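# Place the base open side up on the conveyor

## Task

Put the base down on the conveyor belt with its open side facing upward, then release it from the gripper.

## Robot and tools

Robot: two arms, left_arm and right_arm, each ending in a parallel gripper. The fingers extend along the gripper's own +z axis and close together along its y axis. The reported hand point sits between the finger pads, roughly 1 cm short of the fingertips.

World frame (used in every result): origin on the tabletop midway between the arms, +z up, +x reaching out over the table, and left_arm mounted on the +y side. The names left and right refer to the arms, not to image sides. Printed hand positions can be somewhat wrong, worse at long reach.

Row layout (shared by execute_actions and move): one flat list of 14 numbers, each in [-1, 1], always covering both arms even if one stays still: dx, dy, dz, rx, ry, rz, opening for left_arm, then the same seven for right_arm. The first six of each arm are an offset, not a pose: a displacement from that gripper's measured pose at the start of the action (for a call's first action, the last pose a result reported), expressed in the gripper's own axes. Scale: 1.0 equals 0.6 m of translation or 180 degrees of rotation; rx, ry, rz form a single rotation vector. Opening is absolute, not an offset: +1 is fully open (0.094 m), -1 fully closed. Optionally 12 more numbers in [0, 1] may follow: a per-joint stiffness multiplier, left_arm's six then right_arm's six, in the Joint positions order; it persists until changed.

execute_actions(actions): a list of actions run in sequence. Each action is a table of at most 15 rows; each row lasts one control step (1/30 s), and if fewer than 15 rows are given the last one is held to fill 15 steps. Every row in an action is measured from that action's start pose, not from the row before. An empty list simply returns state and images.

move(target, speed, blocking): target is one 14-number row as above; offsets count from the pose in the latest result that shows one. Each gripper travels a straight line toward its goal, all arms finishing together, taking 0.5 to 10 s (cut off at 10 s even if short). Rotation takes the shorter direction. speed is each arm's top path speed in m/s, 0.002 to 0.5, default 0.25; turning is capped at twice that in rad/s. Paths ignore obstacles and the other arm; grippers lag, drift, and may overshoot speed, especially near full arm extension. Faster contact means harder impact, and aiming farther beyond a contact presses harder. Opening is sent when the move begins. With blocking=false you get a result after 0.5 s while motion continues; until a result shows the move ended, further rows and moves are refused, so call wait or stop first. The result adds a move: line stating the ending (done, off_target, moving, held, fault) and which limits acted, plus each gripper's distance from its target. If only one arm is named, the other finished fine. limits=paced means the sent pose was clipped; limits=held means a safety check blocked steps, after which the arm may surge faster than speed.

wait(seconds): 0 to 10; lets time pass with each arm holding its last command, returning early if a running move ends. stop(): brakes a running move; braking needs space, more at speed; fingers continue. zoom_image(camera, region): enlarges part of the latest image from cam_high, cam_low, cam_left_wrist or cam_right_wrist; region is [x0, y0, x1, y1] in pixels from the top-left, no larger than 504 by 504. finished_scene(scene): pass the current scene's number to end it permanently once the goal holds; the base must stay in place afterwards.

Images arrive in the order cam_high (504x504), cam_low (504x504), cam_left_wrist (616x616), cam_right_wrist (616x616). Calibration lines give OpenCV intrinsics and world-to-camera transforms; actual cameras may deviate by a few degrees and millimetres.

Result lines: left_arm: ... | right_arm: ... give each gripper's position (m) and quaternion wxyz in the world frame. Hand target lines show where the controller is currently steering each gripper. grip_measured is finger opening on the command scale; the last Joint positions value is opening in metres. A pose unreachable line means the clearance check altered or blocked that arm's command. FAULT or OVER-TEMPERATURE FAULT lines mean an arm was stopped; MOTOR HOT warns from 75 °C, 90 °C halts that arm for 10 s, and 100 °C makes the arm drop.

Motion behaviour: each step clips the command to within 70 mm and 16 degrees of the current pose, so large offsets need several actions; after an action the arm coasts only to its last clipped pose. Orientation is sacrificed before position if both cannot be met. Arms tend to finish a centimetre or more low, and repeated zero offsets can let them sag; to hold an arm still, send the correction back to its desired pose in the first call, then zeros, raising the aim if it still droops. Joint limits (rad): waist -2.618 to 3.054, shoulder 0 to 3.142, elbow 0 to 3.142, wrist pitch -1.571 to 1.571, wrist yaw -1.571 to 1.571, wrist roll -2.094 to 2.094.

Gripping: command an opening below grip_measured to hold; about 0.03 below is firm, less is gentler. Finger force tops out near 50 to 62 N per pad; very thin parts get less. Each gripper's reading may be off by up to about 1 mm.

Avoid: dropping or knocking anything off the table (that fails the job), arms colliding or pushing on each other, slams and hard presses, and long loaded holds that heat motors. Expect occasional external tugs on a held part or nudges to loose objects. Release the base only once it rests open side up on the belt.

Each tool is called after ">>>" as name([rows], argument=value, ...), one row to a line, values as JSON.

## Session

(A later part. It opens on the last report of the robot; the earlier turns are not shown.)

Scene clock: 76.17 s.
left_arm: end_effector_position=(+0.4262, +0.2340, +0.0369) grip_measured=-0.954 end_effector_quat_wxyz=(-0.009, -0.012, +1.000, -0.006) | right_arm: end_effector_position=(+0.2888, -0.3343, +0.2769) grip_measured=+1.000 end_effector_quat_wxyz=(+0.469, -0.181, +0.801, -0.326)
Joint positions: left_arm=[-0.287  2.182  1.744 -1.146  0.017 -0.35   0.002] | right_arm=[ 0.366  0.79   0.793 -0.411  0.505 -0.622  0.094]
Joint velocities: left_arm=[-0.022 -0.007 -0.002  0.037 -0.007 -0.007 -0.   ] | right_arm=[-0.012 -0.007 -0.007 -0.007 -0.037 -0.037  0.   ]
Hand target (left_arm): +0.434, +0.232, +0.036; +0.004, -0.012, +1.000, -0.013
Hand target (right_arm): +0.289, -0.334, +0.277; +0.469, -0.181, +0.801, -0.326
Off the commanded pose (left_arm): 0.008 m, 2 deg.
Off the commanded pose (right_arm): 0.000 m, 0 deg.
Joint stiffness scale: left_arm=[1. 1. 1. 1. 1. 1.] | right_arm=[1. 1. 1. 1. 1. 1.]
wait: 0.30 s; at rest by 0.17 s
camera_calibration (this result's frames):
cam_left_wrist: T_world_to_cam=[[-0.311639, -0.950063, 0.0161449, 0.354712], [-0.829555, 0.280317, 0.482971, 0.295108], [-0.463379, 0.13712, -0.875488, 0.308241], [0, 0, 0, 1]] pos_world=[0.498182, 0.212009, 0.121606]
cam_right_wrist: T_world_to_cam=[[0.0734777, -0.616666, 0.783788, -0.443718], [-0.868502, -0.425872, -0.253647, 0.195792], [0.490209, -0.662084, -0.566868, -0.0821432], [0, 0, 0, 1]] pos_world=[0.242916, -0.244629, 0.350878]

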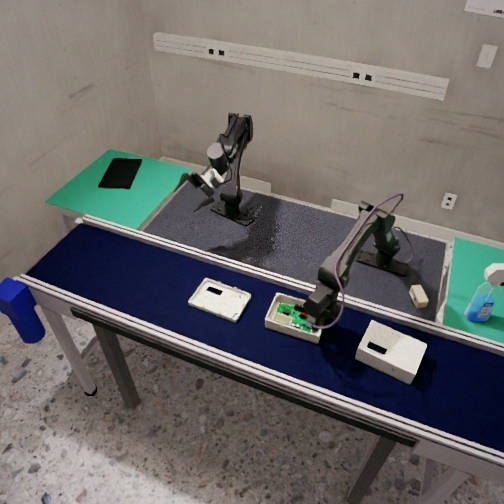

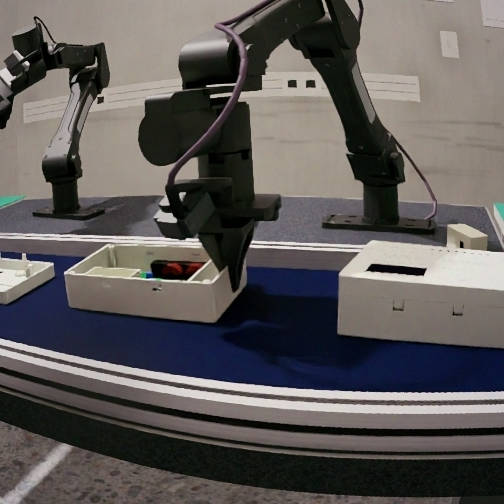

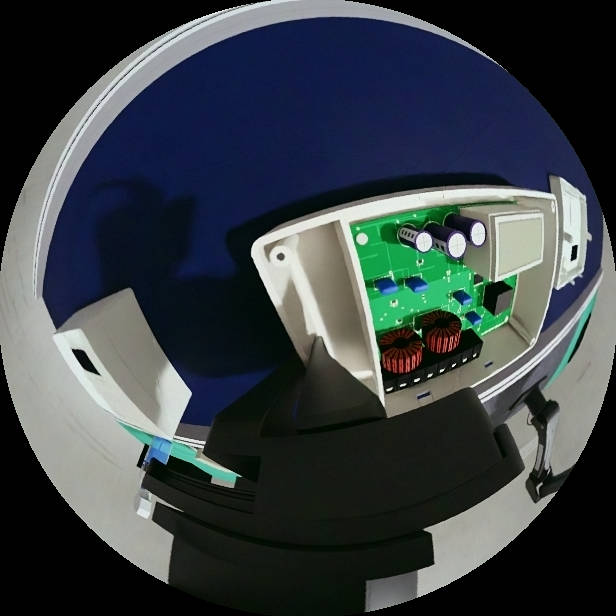

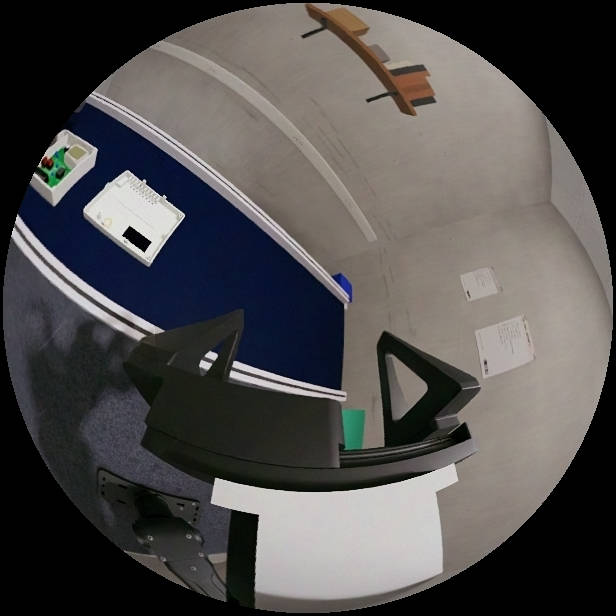

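Resting on the belt. Release and retreat.

>>> execute_actions([
  [[0,0,-0.005,0,0,0,-0.92,0,0,0,0,0,0,1],[0,0,-0.005,0,0,0,-0.88,0,0,0,0,0,0,1],[0,0,-0.005,0,0,0,-0.82,0,0,0,0,0,0,1],[0,0,-0.005,0,0,0,-0.76,0,0,0,0,0,0,1],[0,0,-0.005,0,0,0,-0.7,0,0,0,0,0,0,1],[0,0,-0.005,0,0,0,-0.64,0,0,0,0,0,0,1],[0,0,-0.005,0,0,0,-0.58,0,0,0,0,0,0,1]],
])

>>> move(target=[0, 0, -0.11, 0, 0, 0, -0.58, 0, 0, 0, 0, 0, 0, 1], speed=0.15)

Scene clock: 79.77 s.
left_arm: end_effector_position=(+0.4260, +0.2341, +0.0369) grip_measured=-0.583 end_effector_quat_wxyz=(-0.009, -0.012, +1.000, -0.006) | right_arm: end_effector_position=(+0.2888, -0.3343, +0.2769) grip_measured=+1.000 end_effector_quat_wxyz=(+0.469, -0.181, +0.801, -0.326)
Joint positions: left_arm=[-0.287  2.182  1.744 -1.147  0.017 -0.35   0.02 ] | right_arm=[ 0.366  0.79   0.793 -0.411  0.505 -0.622  0.094]
Joint velocities: left_arm=[-0.012 -0.002 -0.027 -0.007  0.066  0.037  0.001] | right_arm=[-0.002 -0.002  0.002 -0.022  0.022  0.066  0.   ]
Hand target (left_arm): +0.426, +0.234, +0.040; -0.009, -0.012, +1.000, -0.006
Hand target (right_arm): +0.289, -0.334, +0.277; +0.469, -0.181, +0.801, -0.326
Off the commanded pose (left_arm): 0.003 m, 0 deg.
Off the commanded pose (right_arm): 0.000 m, 0 deg.
Joint stiffness scale: left_arm=[1. 1. 1. 1. 1. 1.] | right_arm=[1. 1. 1. 1. 1. 1.]
camera_calibration (this result's frames):
cam_left_wrist: T_world_to_cam=[[-0.311628, -0.950067, 0.0161378, 0.35471], [-0.829206, 0.280199, 0.483639, 0.294794], [-0.464011, 0.137334, -0.875119, 0.308358], [0, 0, 0, 1]] pos_world=[0.498064, 0.212049, 0.121551]
cam_right_wrist: T_world_to_cam=[[0.0734777, -0.616666, 0.783788, -0.443718], [-0.868502, -0.425872, -0.253647, 0.195792], [0.490209, -0.662084, -0.566868, -0.0821432], [0, 0, 0, 1]] pos_world=[0.242916, -0.244629, 0.350878]

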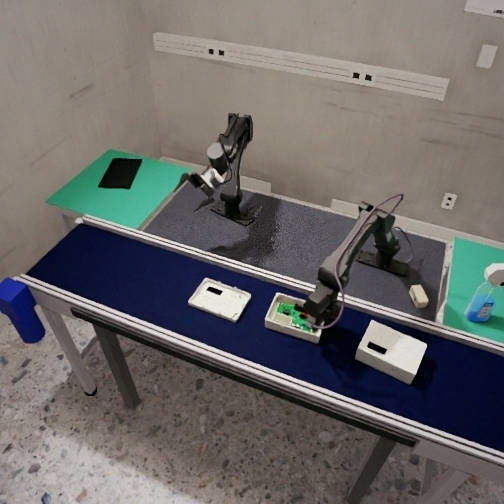

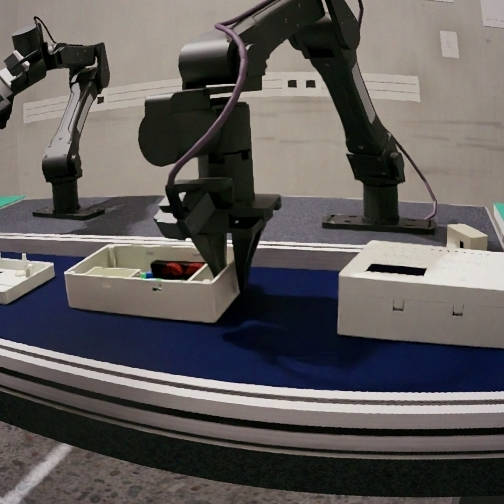

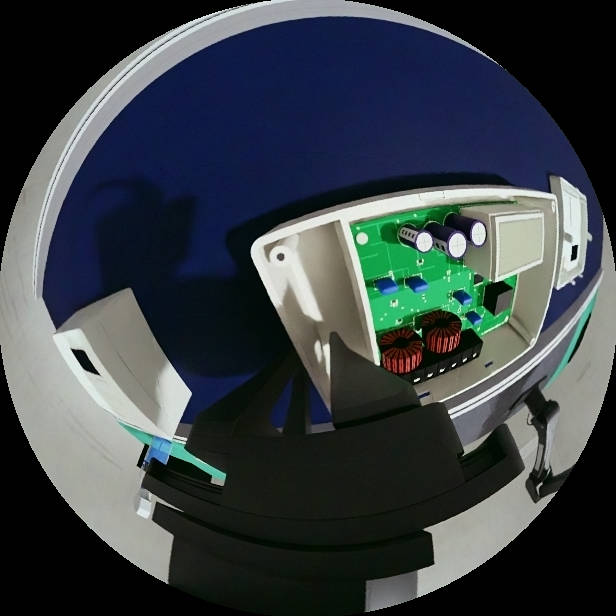

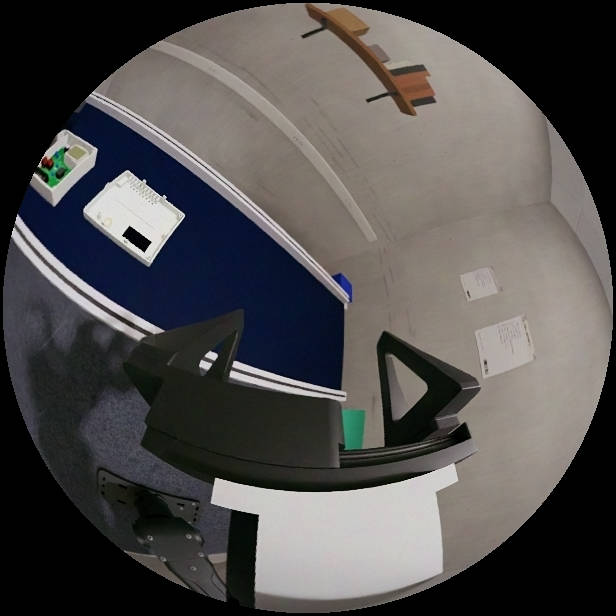

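Scene clock: 80.83 s.
left_arm: end_effector_position=(+0.4234, +0.2349, +0.0909) grip_measured=-0.583 end_effector_quat_wxyz=(-0.021, -0.012, +1.000, -0.002) | right_arm: end_effector_position=(+0.2888, -0.3343, +0.2769) grip_measured=+1.000 end_effector_quat_wxyz=(+0.469, -0.181, +0.801, -0.326)
Joint positions: left_arm=[-0.287  2.175  1.948 -1.383  0.017 -0.35   0.02 ] | right_arm=[ 0.366  0.79   0.793 -0.411  0.505 -0.622  0.094]
Joint velocities: left_arm=[-0.002  0.007 -0.012 -0.051 -0.007  0.037 -0.001] | right_arm=[-0.002  0.007  0.007 -0.051 -0.007 -0.066  0.   ]
Hand target (left_arm): +0.426, +0.234, +0.103; -0.009, -0.012, +1.000, -0.006
Hand target (right_arm): +0.289, -0.334, +0.277; +0.469, -0.181, +0.801, -0.326
Off the commanded pose (left_arm): 0.013 m, 1 deg.
Off the commanded pose (right_arm): 0.000 m, 0 deg.
Joint stiffness scale: left_arm=[1. 1. 1. 1. 1. 1.] | right_arm=[1. 1. 1. 1. 1. 1.]
move: off_target (left_arm)
camera_calibration (this result's frames):
cam_left_wrist: T_world_to_cam=[[-0.311246, -0.950197, 0.0158965, 0.353756], [-0.81741, 0.276207, 0.50552, 0.260241], [-0.484734, 0.144347, -0.862668, 0.360219], [0, 0, 0, 1]] pos_world=[0.497439, 0.21226, 0.173569]
cam_right_wrist: T_world_to_cam=[[0.0734777, -0.616666, 0.783788, -0.443718], [-0.868502, -0.425872, -0.253647, 0.195792], [0.490209, -0.662084, -0.566868, -0.0821432], [0, 0, 0, 1]] pos_world=[0.242916, -0.244629, 0.350878]

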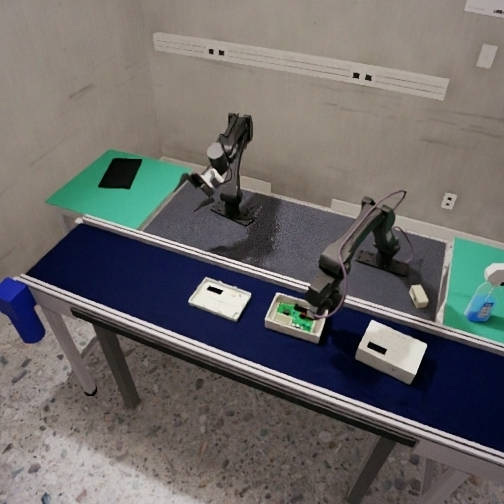

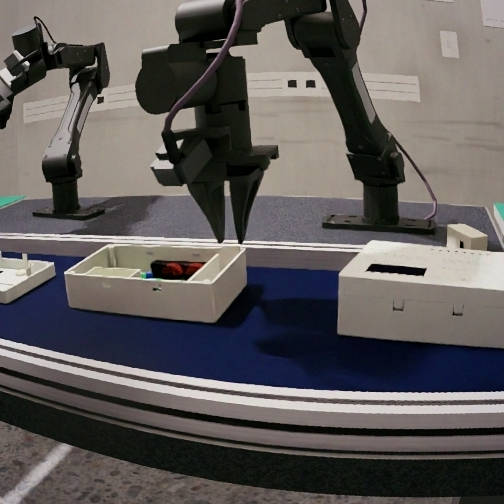

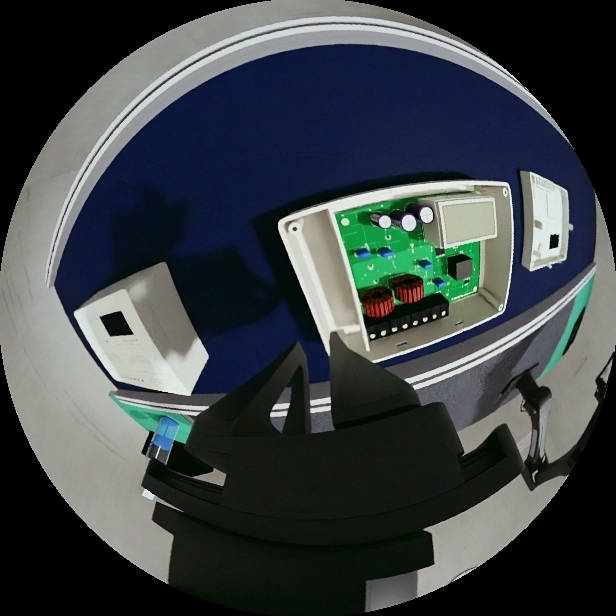

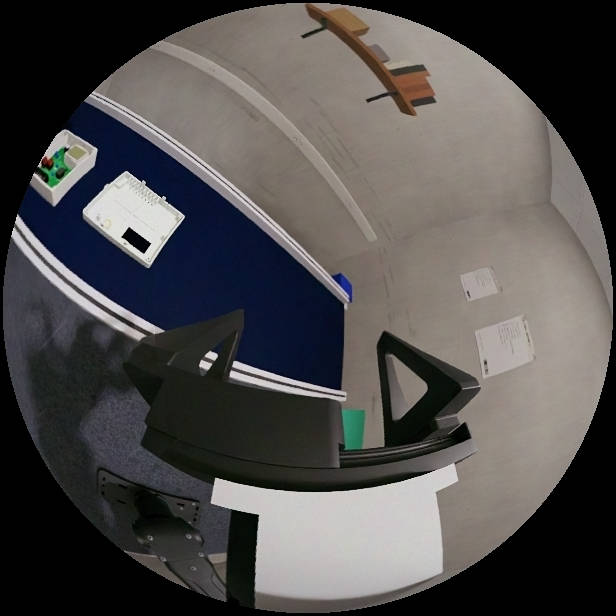

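>>> finished_scene(scene=2)

The scene is finished: the task was done.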